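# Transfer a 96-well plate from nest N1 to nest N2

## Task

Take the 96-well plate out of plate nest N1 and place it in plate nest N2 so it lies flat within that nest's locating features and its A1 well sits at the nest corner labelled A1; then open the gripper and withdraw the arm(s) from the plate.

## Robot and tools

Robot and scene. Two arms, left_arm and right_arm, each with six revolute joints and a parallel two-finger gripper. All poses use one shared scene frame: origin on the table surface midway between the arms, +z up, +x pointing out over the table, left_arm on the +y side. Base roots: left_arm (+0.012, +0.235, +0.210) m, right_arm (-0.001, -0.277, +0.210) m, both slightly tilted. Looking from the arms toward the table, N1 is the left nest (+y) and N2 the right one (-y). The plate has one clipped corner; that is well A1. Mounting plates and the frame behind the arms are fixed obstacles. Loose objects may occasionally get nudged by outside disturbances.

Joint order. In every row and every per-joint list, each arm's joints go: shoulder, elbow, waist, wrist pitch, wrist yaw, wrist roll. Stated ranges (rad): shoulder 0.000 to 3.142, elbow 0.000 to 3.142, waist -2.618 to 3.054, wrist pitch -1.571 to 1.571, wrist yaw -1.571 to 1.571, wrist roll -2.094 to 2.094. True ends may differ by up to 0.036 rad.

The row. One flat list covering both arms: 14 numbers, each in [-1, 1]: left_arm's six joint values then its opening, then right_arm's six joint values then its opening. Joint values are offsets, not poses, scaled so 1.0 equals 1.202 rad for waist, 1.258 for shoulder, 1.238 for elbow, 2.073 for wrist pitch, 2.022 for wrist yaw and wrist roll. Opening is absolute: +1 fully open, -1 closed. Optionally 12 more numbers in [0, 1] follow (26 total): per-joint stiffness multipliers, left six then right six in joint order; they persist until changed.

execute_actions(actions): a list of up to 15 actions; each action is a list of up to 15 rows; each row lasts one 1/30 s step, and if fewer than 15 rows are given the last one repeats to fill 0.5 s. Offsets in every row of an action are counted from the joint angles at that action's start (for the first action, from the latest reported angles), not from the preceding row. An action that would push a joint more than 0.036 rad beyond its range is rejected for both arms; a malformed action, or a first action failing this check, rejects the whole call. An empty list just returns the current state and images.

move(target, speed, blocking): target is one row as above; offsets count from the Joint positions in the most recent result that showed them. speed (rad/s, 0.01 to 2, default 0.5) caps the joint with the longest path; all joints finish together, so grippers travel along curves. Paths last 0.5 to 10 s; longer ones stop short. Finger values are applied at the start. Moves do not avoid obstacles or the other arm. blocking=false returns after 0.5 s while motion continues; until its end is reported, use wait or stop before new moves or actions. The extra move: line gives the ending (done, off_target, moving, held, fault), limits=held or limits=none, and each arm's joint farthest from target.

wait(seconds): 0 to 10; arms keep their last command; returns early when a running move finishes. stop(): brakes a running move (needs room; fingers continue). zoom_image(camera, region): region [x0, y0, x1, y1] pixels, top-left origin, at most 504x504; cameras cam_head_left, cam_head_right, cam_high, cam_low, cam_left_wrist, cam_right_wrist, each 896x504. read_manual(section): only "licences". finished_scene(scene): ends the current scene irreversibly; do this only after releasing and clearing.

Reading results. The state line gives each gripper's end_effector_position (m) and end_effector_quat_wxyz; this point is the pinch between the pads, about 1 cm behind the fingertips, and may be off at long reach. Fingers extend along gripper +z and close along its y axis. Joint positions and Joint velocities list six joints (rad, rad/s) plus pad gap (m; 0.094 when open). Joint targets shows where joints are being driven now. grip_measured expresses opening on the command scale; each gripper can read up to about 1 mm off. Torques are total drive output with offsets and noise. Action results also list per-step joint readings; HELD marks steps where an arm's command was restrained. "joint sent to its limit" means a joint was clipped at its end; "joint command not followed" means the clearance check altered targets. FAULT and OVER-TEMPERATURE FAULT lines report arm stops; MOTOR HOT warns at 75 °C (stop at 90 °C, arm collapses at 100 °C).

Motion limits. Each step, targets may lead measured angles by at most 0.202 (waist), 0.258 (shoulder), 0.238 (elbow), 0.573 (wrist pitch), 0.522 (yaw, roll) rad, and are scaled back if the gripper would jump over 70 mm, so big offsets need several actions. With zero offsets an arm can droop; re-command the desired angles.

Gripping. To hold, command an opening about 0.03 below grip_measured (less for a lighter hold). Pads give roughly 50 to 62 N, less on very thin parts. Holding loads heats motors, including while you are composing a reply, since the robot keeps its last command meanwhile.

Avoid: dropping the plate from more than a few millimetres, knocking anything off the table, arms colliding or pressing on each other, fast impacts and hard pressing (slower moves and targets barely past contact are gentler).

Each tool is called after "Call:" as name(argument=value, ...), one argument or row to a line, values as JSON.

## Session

Call:
execute_actions(
  actions=[],
)

Scene clock: 0.00 s.
left_arm: end_effector_position=(+0.2641, -0.1861, +0.3970) grip_measured=+1.000 end_effector_quat_wxyz=(+0.188, -0.178, +0.634, -0.728) | right_arm: end_effector_position=(+0.3309, -0.2938, +0.1506) grip_measured=+1.000 end_effector_quat_wxyz=(+0.033, +0.093, +0.947, +0.305)
Joint names: [shoulder, elbow, waist, wrist pitch, wrist yaw, wrist roll]
Joint positions: left_arm=[ 2.029  0.711 -1.348  1.386 -0.107 -1.245  0.094] | right_arm=[ 1.681  0.933 -0.328 -0.588 -0.548 -0.182  0.094]
Joint velocities: left_arm=[ 0.012  0.012 -0.012  0.022 -0.022 -0.007  0.   ] | right_arm=[ 0.012  0.002 -0.017  0.051 -0.066 -0.007  0.   ]
Joint torques (N m, as the arm reports them, + toward a larger angle): no reading
Motor temperatures (°C, as the motors report them): left_arm=[33 23 20 20 22 22] | right_arm=[32 21 24 21 22 19]
Joint targets: left_arm=[2.021 0.716 -1.354 1.386 -0.100 -1.237] | right_arm=[1.669 0.941 -0.327 -0.585 -0.557 -0.186]
Joint stiffness scale: left_arm=[1. 1. 1. 1. 1. 1.] | right_arm=[1. 1. 1. 1. 1. 1.]

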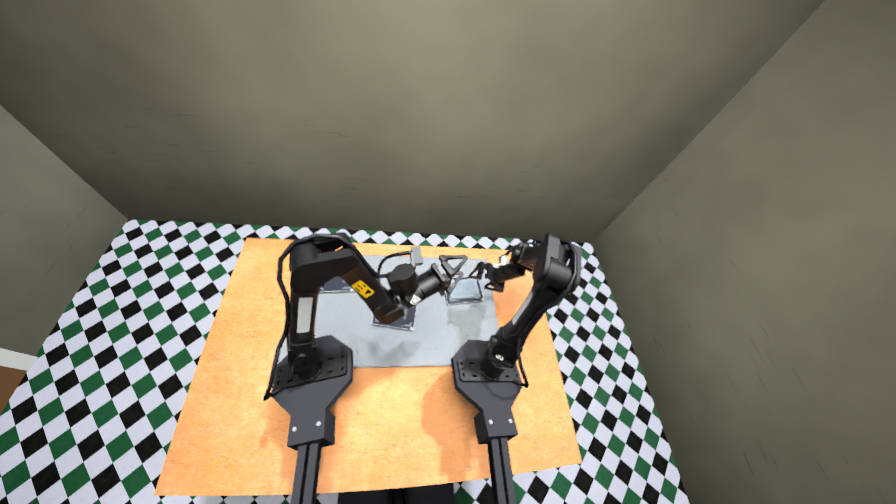

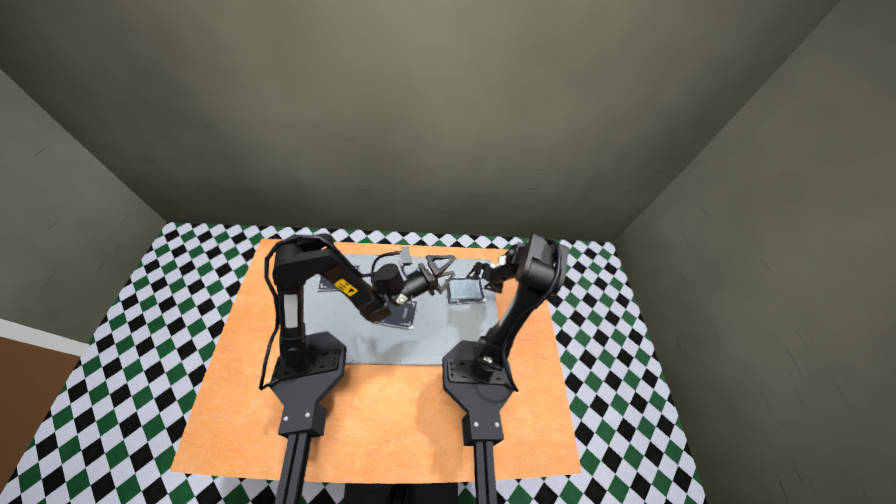

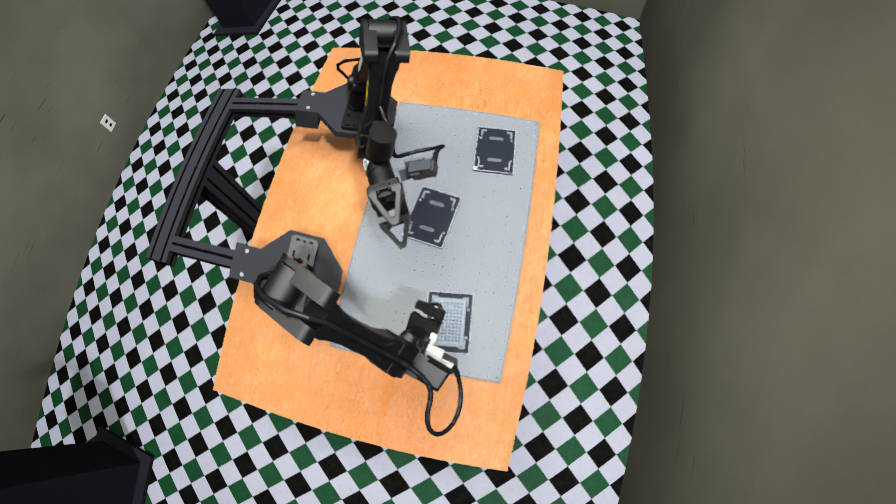

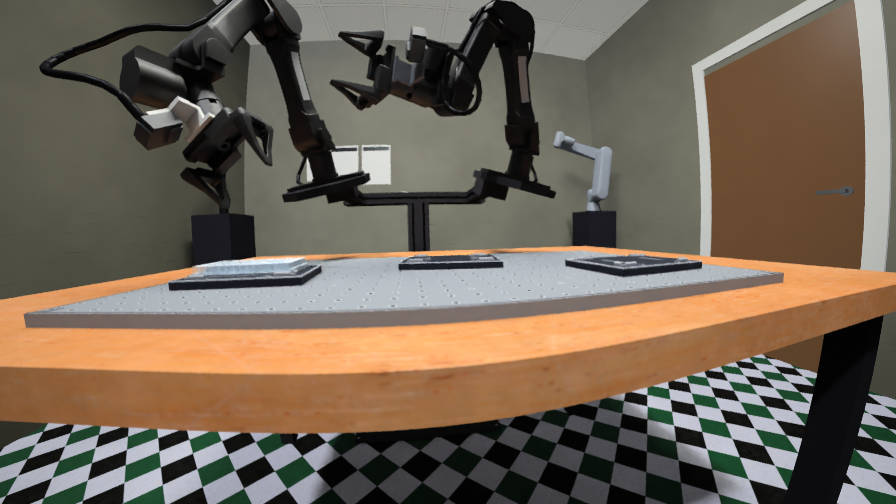

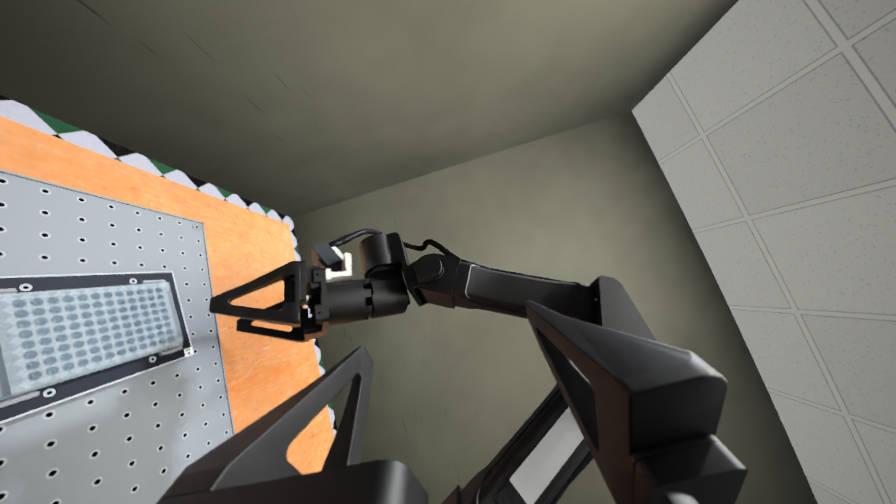

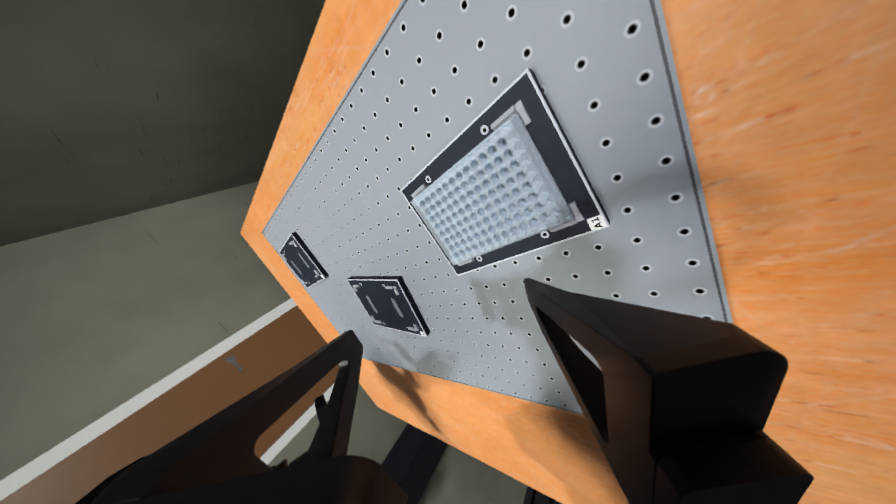

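Call:
zoom_image(
  camera="cam_high",
  region=[390,110,550,370],
)

Call:
zoom_image(
  camera="cam_right_wrist",
  region=[390,50,630,290],
)

Region (390, 110, 550, 370) of cam_high's 896x504 image, scaled by 1.938, with more detail than that image has; it fills the left 310 columns of this view, and the rest is white.

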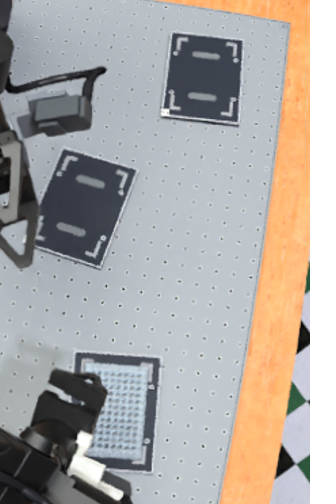

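Region (390, 50, 630, 290) of cam_right_wrist's 896x504 image, scaled by 2.100, with more detail than that image has.

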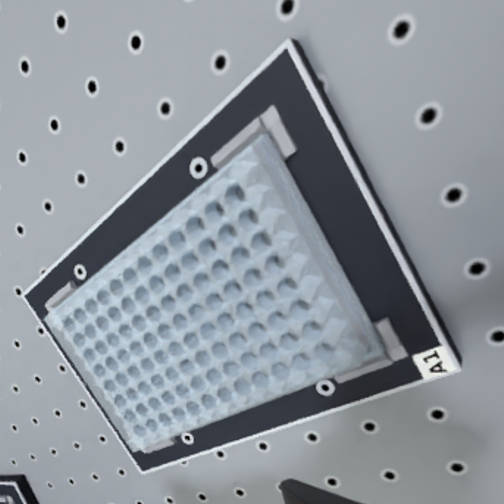

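Call:
zoom_image(
  camera="cam_high",
  region=[460,115,530,185],
)

Call:
zoom_image(
  camera="cam_high",
  region=[395,175,475,255],
)

Call:
zoom_image(
  camera="cam_high",
  region=[410,280,490,370],
)

Region (460, 115, 530, 185) of cam_high's 896x504 image, scaled by 7.200, with more detail than that image has.

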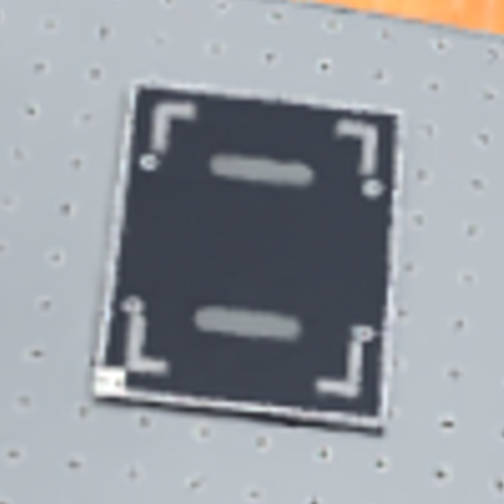

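Region (395, 175, 475, 255) of cam_high's 896x504 image, scaled by 6.300, with more detail than that image has.

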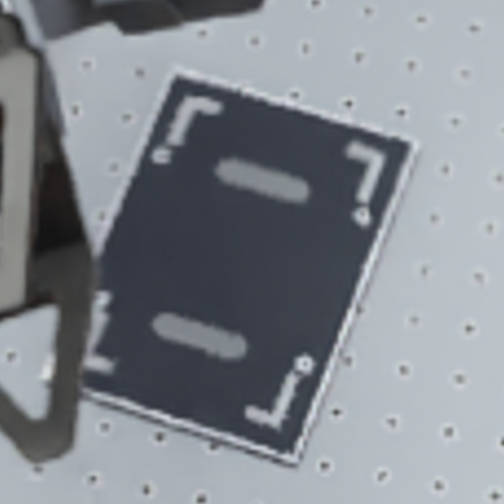

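Region (410, 280, 490, 370) of cam_high's 896x504 image, scaled by 5.600, with more detail than that image has.

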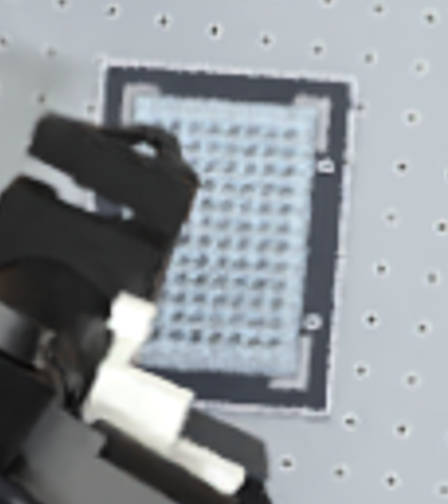

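Call:
move(
  target=[-0.113,0.473,0.957,-0.995,-0.068,-0.173,1, 0.070,0.101,0.416,0.0164,0.386,-0.6855,1],
  speed=0.9,
)

Scene clock: 123.17 s.
left_arm: end_effector_position=(+0.4126, +0.2585, +0.1318) grip_measured=+1.000 end_effector_quat_wxyz=(+0.004, -0.714, +0.700, -0.004) | right_arm: end_effector_position=(+0.3503, -0.2590, +0.1312) grip_measured=+1.000 end_effector_quat_wxyz=(+0.003, +0.743, -0.669, +0.007)
Joint names: [shoulder, elbow, waist, wrist pitch, wrist yaw, wrist roll]
Joint positions: left_arm=[ 1.91   1.271 -0.194 -0.66  -0.227 -1.589  0.094] | right_arm=[ 1.76   1.025  0.158 -0.564  0.231 -1.56   0.094]
Joint velocities: left_arm=[-0.022  0.022 -0.012 -0.051 -0.051 -0.022  0.   ] | right_arm=[ 0.017 -0.002 -0.012  0.007  0.022  0.037  0.   ]
Joint torques (N m, as the arm reports them, + toward a larger angle): left_arm=[-12.52   6.64  -2.21  -0.13  -0.21  -0.09] | right_arm=[-7.3   5.42  2.38  0.6   0.02 -0.04]
Motor temperatures (°C, as the motors report them): left_arm=[39 25 21 30 23 22] | right_arm=[35 22 24 21 22 19]
Joint targets: left_arm=[1.887 1.297 -0.197 -0.676 -0.244 -1.595] | right_arm=[1.769 1.058 0.172 -0.554 0.233 -1.568]
Joint stiffness scale: left_arm=[1. 1. 1. 1. 1. 1.] | right_arm=[1. 1. 1. 1. 1. 1.]
move: off_target (left_arm, right_arm); limits=none; left_arm: farthest joint: the elbow, 0.025 radians from its target (0.586 radians at the start); right_arm: farthest joint: the elbow, 0.033 radians from its target (0.125 radians at the start)

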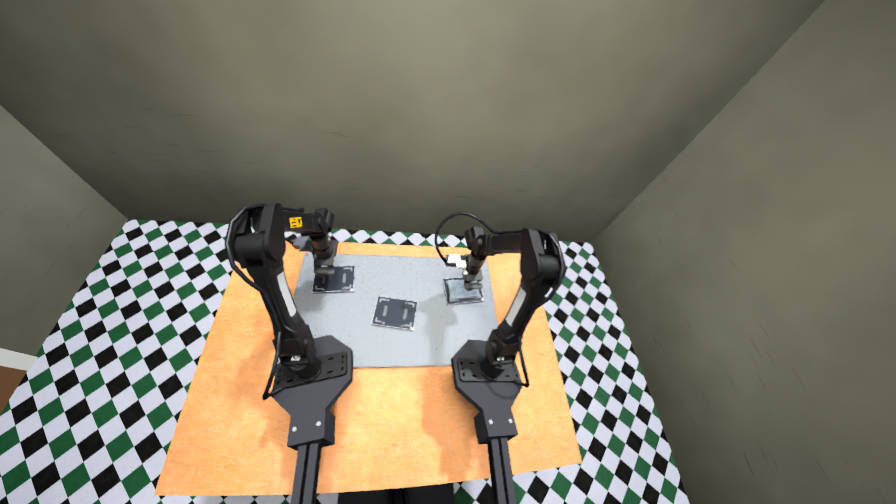

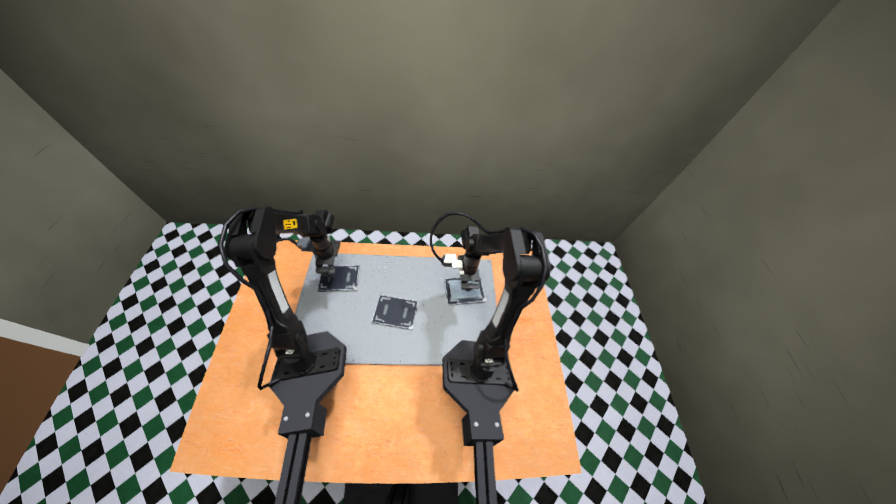

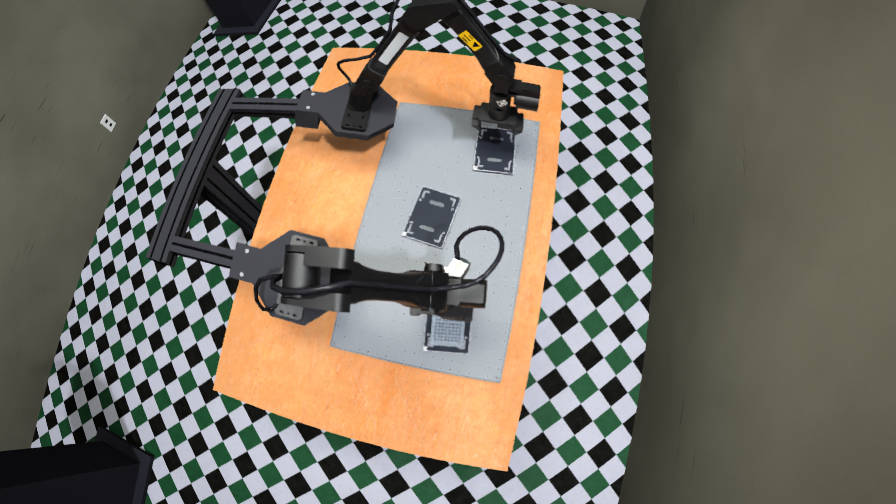

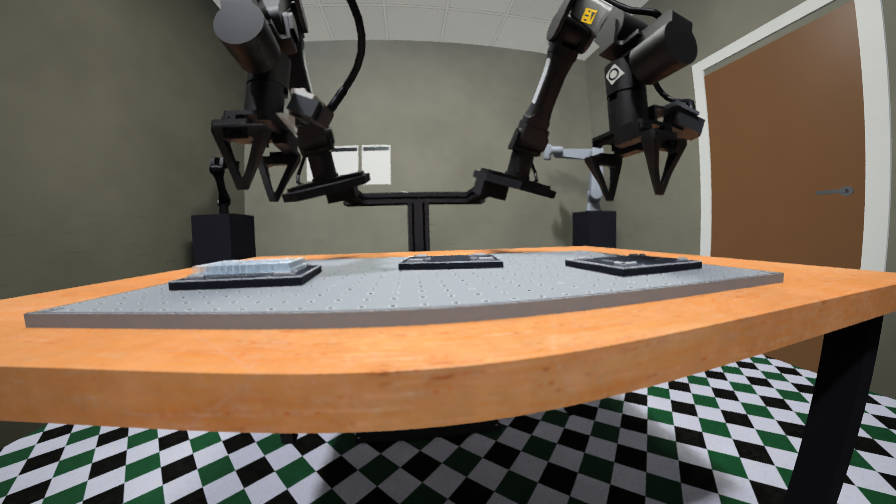

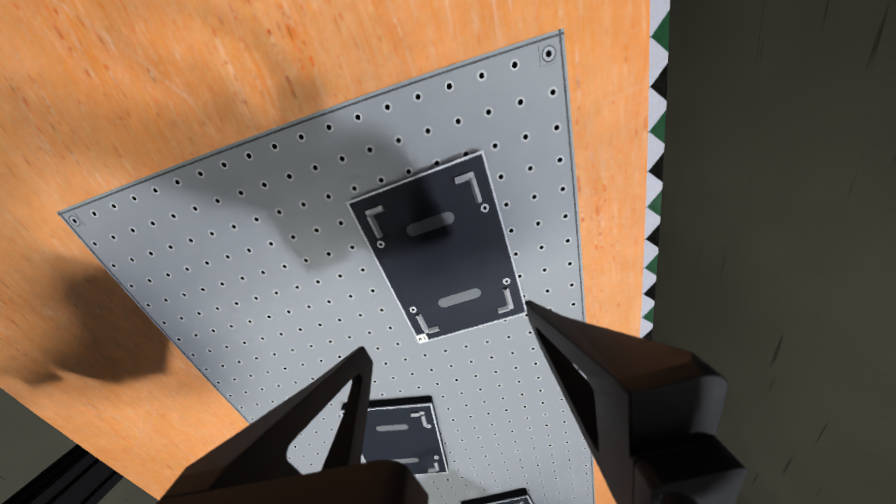

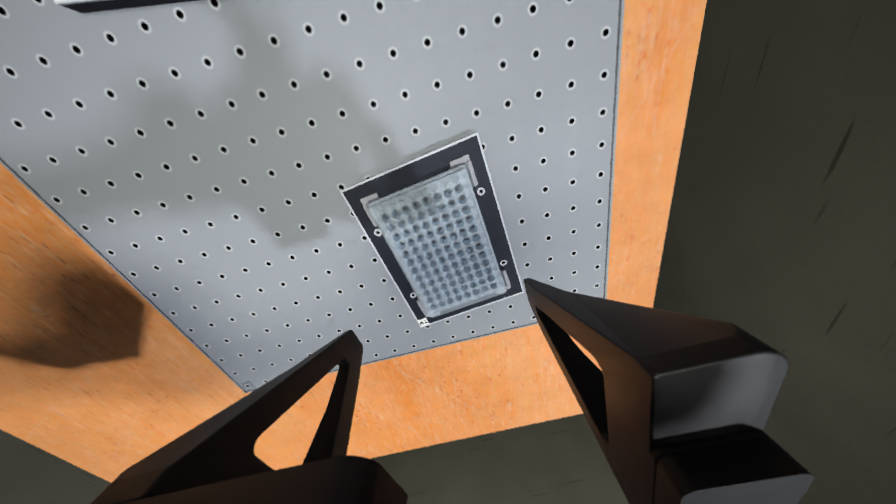

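Call:
zoom_image(
  camera="cam_right_wrist",
  region=[330,120,540,340],
)

Call:
zoom_image(
  camera="cam_high",
  region=[415,300,485,360],
)

Region (330, 120, 540, 340) of cam_right_wrist's 896x504 image, scaled by 2.291, with more detail than that image has; it fills the left 481 columns of this view, and the rest is white.

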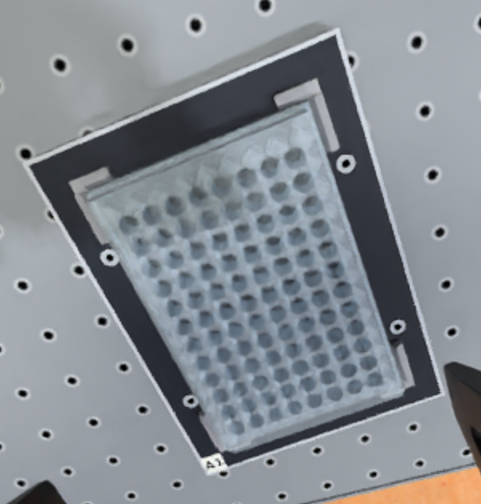

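Region (415, 300, 485, 360) of cam_high's 896x504 image, scaled by 7.200, with more detail than that image has; it fills the top 432 rows of this view, and the rest is white.

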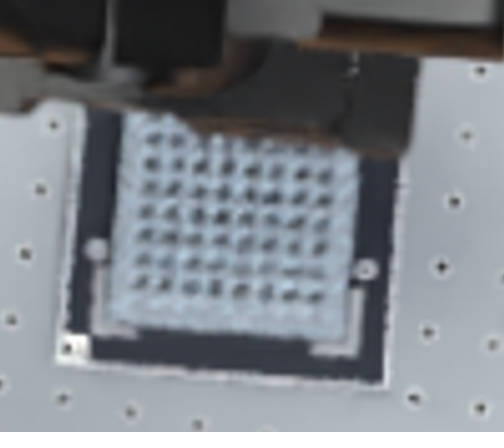

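Call:
zoom_image(
  camera="cam_right_wrist",
  region=[400,270,520,335],
)

Call:
zoom_image(
  camera="cam_right_wrist",
  region=[350,150,490,240],
)

Region (400, 270, 520, 335) of cam_right_wrist's 896x504 image, scaled by 4.200, with more detail than that image has; it fills the top 273 rows of this view, and the rest is white.

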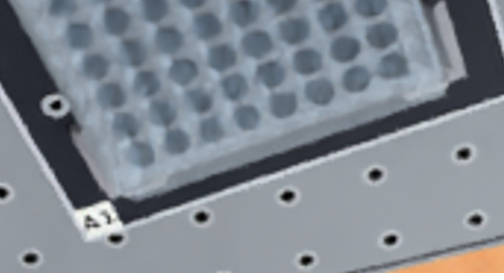

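Region (350, 150, 490, 240) of cam_right_wrist's 896x504 image, scaled by 3.600, with more detail than that image has; it fills the top 324 rows of this view, and the rest is white.

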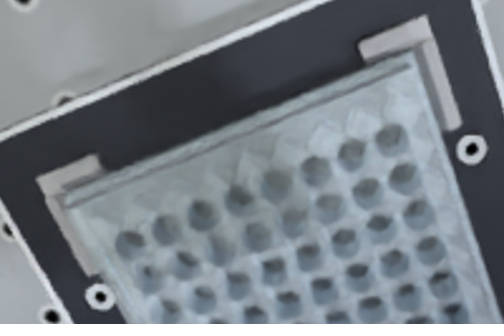

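Call:
move(
  target=[-0.0183,0.021,-0.0025,-0.0077,-0.0084,-0.003,1, 0.175,-0.0234,-0.070,0.120,-0.0247,-0.075,1],
  speed=0.4,
)

Call:
zoom_image(
  camera="cam_right_wrist",
  region=[260,90,620,450],
)

Scene clock: 197.57 s.
left_arm: end_effector_position=(+0.4125, +0.2585, +0.1318) grip_measured=+1.000 end_effector_quat_wxyz=(+0.004, -0.714, +0.700, -0.004) | right_arm: end_effector_position=(+0.3539, -0.2676, +0.0599) grip_measured=+1.000 end_effector_quat_wxyz=(+0.001, +0.765, -0.644, -0.000)
Joint names: [shoulder, elbow, waist, wrist pitch, wrist yaw, wrist roll]
Joint positions: left_arm=[ 1.91   1.271 -0.194 -0.66  -0.227 -1.589  0.094] | right_arm=[ 1.976  1.013  0.079 -0.324  0.196 -1.704  0.094]
Joint velocities: left_arm=[-0.017 -0.017  0.002 -0.022  0.037  0.051  0.   ] | right_arm=[-0.037 -0.007  0.012 -0.007  0.022 -0.051  0.   ]
Joint torques (N m, as the arm reports them, + toward a larger angle): left_arm=[-12.52   6.69  -2.26  -0.12  -0.21  -0.09] | right_arm=[-8.47  1.2   1.04  0.58 -0.16 -0.05]
Motor temperatures (°C, as the motors report them): left_arm=[44 27 21 24 23 22] | right_arm=[34 24 24 22 22 19]
Joint targets: left_arm=[1.887 1.297 -0.197 -0.676 -0.244 -1.595] | right_arm=[1.980 0.996 0.074 -0.315 0.181 -1.712]
Joint stiffness scale: left_arm=[1. 1. 1. 1. 1. 1.] | right_arm=[1. 1. 1. 1. 1. 1.]
move: off_target (left_arm); limits=none; left_arm: farthest joint: the elbow, 0.026 radians from its target (0.026 radians at the start); right_arm: farthest joint: the elbow, 0.017 radians from its target (0.029 radians at the start)

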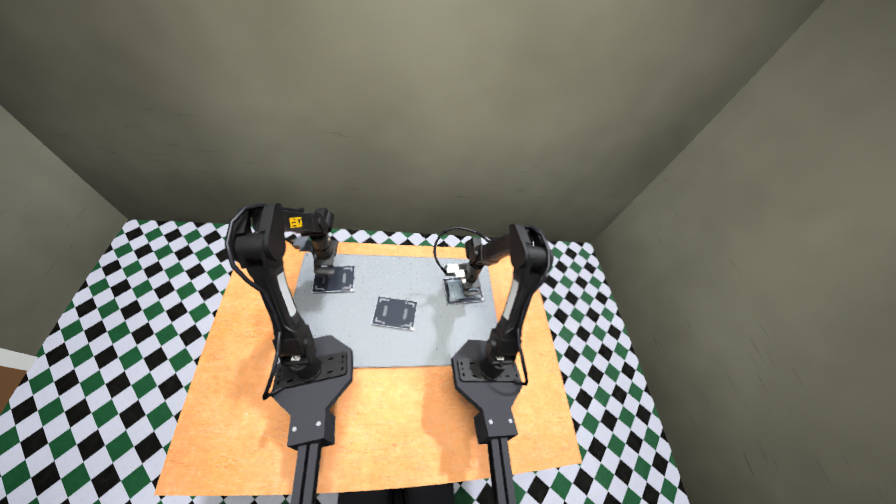

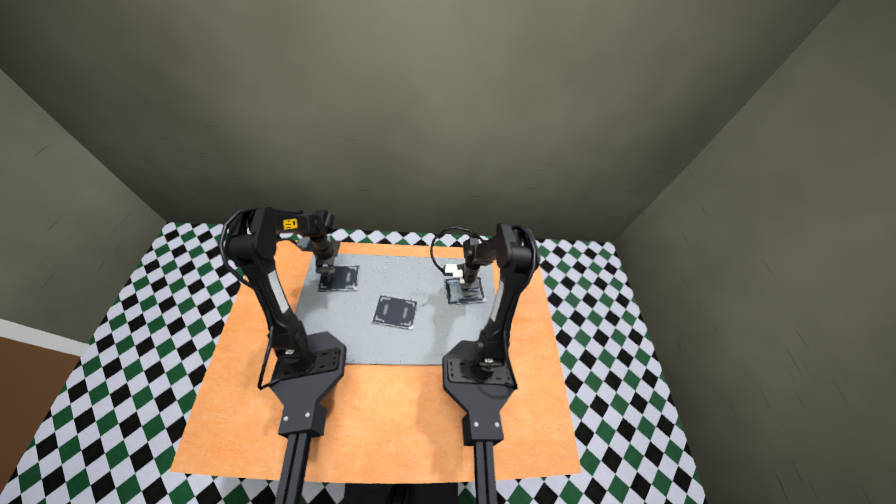

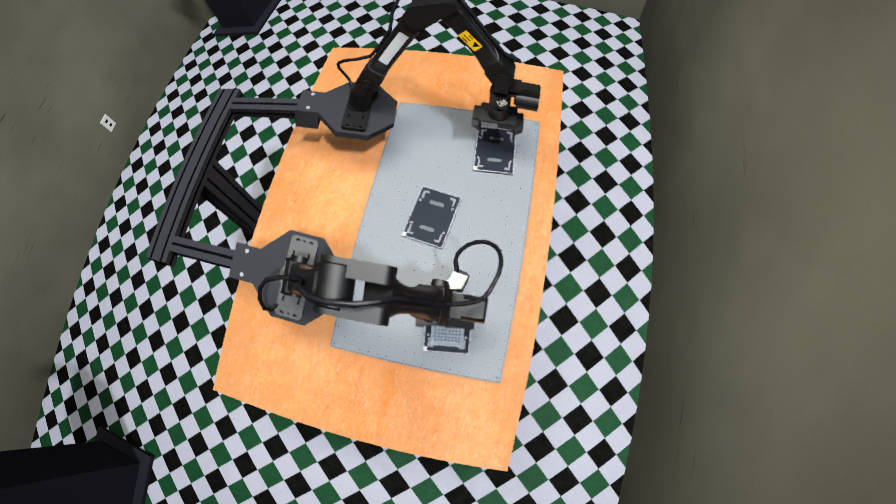

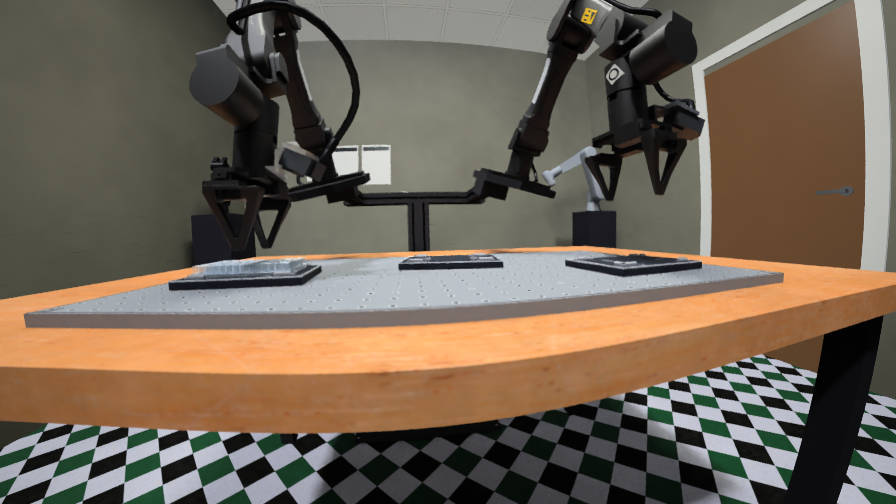

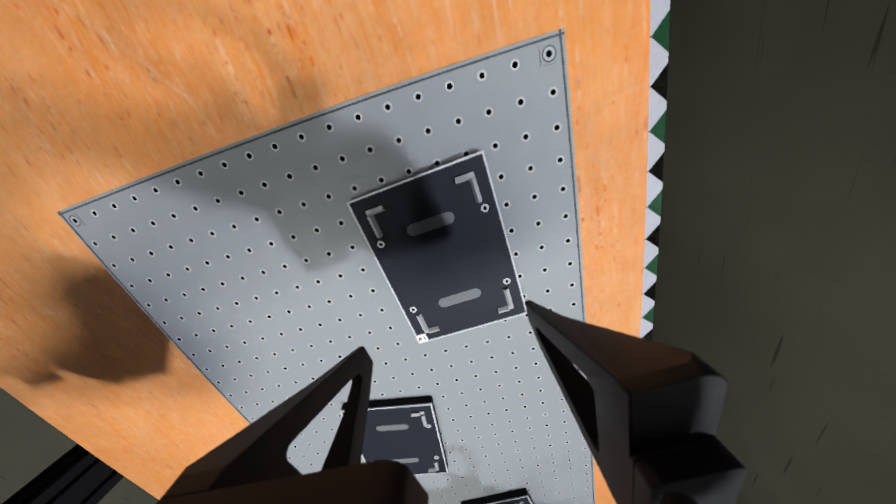

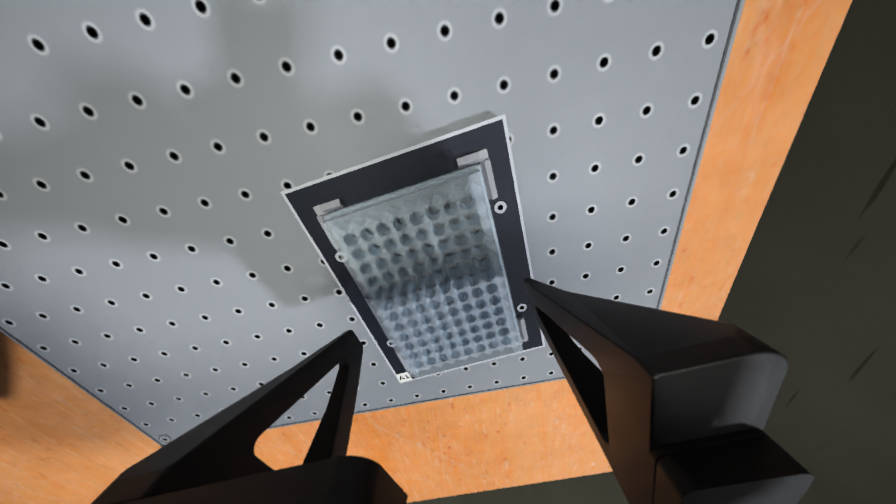

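Region (260, 90, 620, 450) of cam_right_wrist's 896x504 image, scaled by 1.400, with more detail than that image has.

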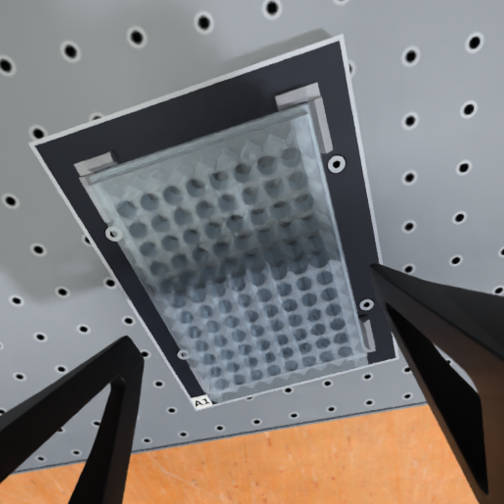

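Call:
move(
  target=[-0.0183,0.021,-0.0025,-0.0077,-0.0084,-0.003,1, 0.0668,0.0291,-0.0141,0.041,-0.0089,0.002,1],
  speed=0.15,
)

Call:
zoom_image(
  camera="cam_right_wrist",
  region=[240,90,620,450],
)

Call:
zoom_image(
  camera="cam_low",
  region=[150,170,350,310],
)

Scene clock: 220.60 s.
left_arm: end_effector_position=(+0.4125, +0.2585, +0.1318) grip_measured=+1.000 end_effector_quat_wxyz=(+0.004, -0.714, +0.700, -0.004) | right_arm: end_effector_position=(+0.3513, -0.2669, +0.0361) grip_measured=+1.000 end_effector_quat_wxyz=(+0.003, +0.762, -0.647, -0.002)
Joint names: [shoulder, elbow, waist, wrist pitch, wrist yaw, wrist roll]
Joint positions: left_arm=[ 1.91   1.271 -0.194 -0.66  -0.227 -1.589  0.094] | right_arm=[ 2.054  1.013  0.067 -0.249  0.194 -1.704  0.094]
Joint velocities: left_arm=[ 0.012  0.022 -0.012 -0.066 -0.007 -0.051  0.   ] | right_arm=[ 0.002 -0.007  0.007  0.037  0.022 -0.007  0.   ]
Joint torques (N m, as the arm reports them, + toward a larger angle): left_arm=[-12.52   6.69  -2.27  -0.13  -0.2   -0.09] | right_arm=[-8.42  4.5   1.03  0.59 -0.17  0.06]
Motor temperatures (°C, as the motors report them): left_arm=[44 27 21 23 23 22] | right_arm=[35 23 24 22 22 19]
Joint targets: left_arm=[1.887 1.297 -0.197 -0.676 -0.244 -1.595] | right_arm=[2.060 1.049 0.061 -0.239 0.178 -1.700]
Joint stiffness scale: left_arm=[1. 1. 1. 1. 1. 1.] | right_arm=[1. 1. 1. 1. 1. 1.]
move: off_target (left_arm, right_arm); limits=none; left_arm: farthest joint: the elbow, 0.026 radians from its target (0.026 radians at the start); right_arm: farthest joint: the elbow, 0.036 radians from its target (0.036 radians at the start)

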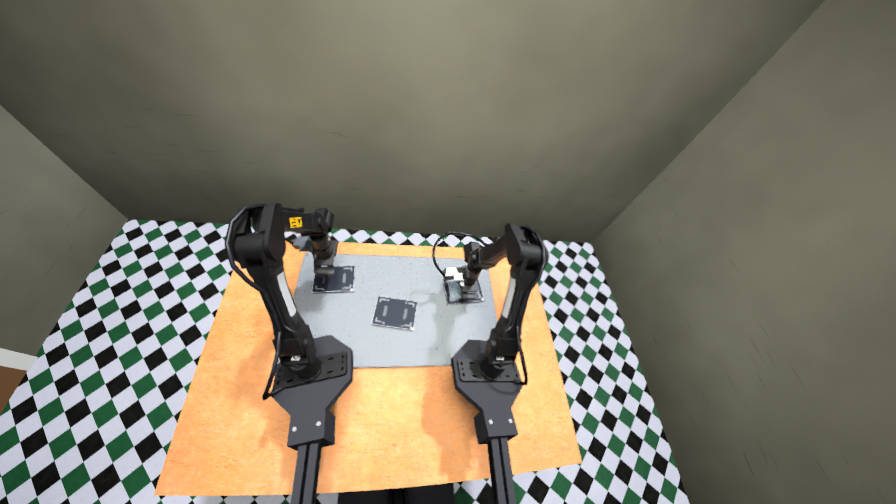

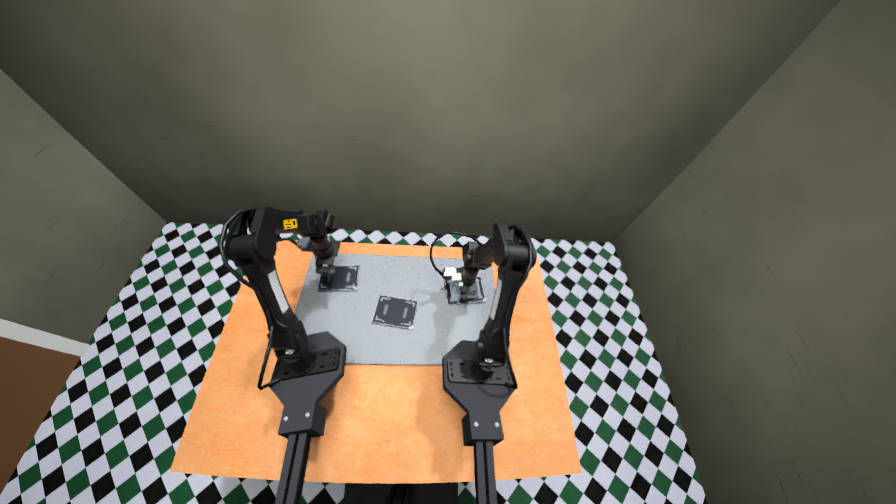

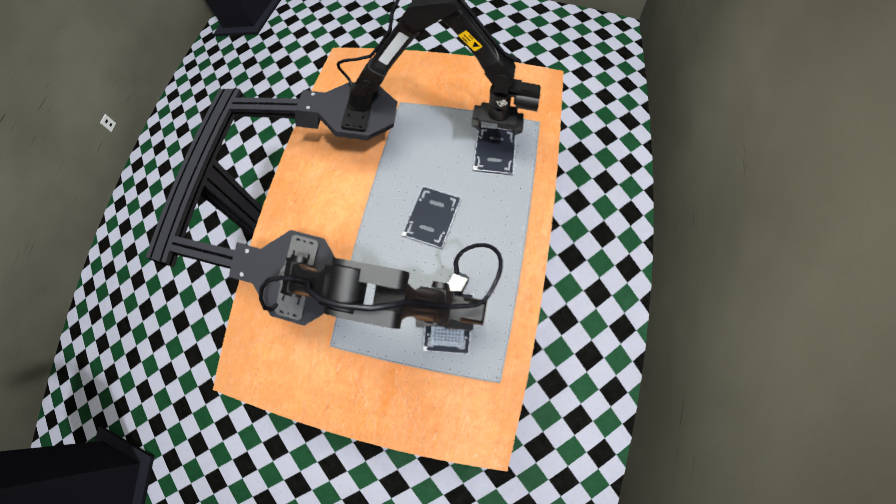

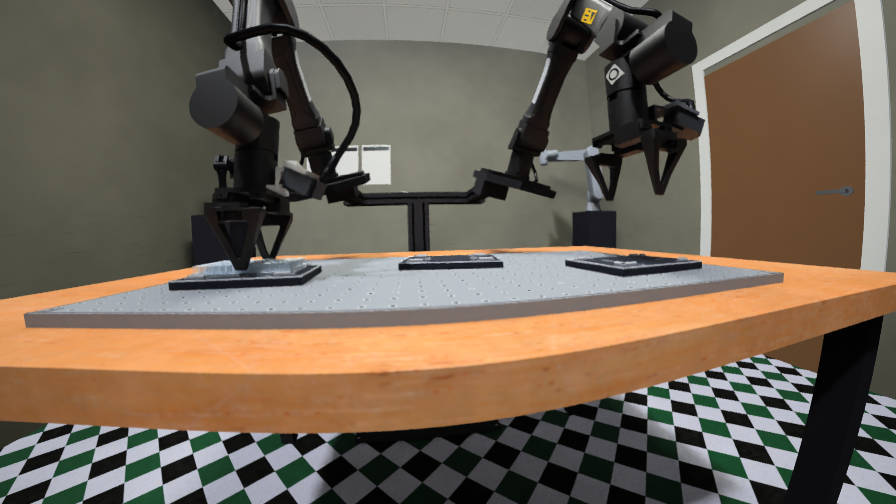

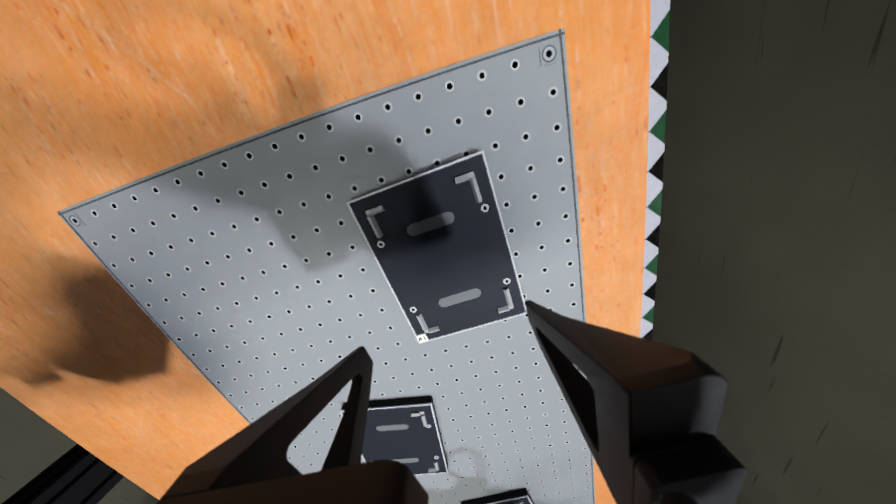

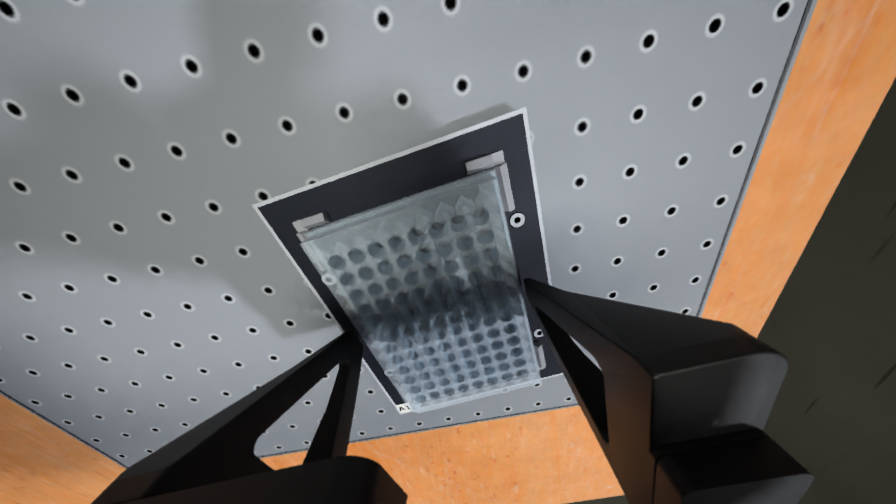

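Region (240, 90, 620, 450) of cam_right_wrist's 896x504 image, scaled by 1.326, with more detail than that image has; it fills the top 477 rows of this view, and the rest is white.

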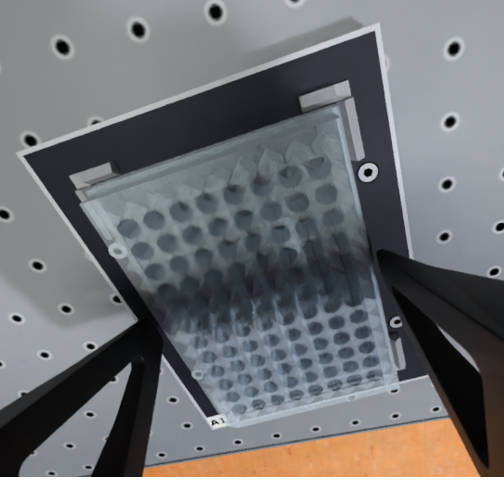

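Region (150, 170, 350, 310) of cam_low's 896x504 image, scaled by 2.520, with more detail than that image has; it fills the top 353 rows of this view, and the rest is white.

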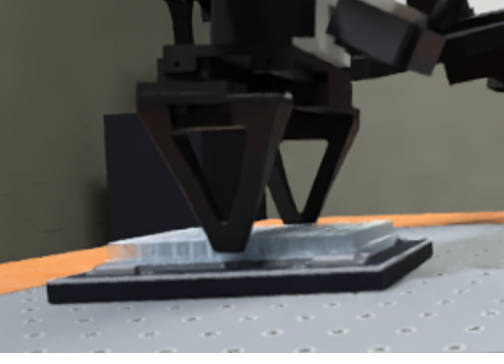

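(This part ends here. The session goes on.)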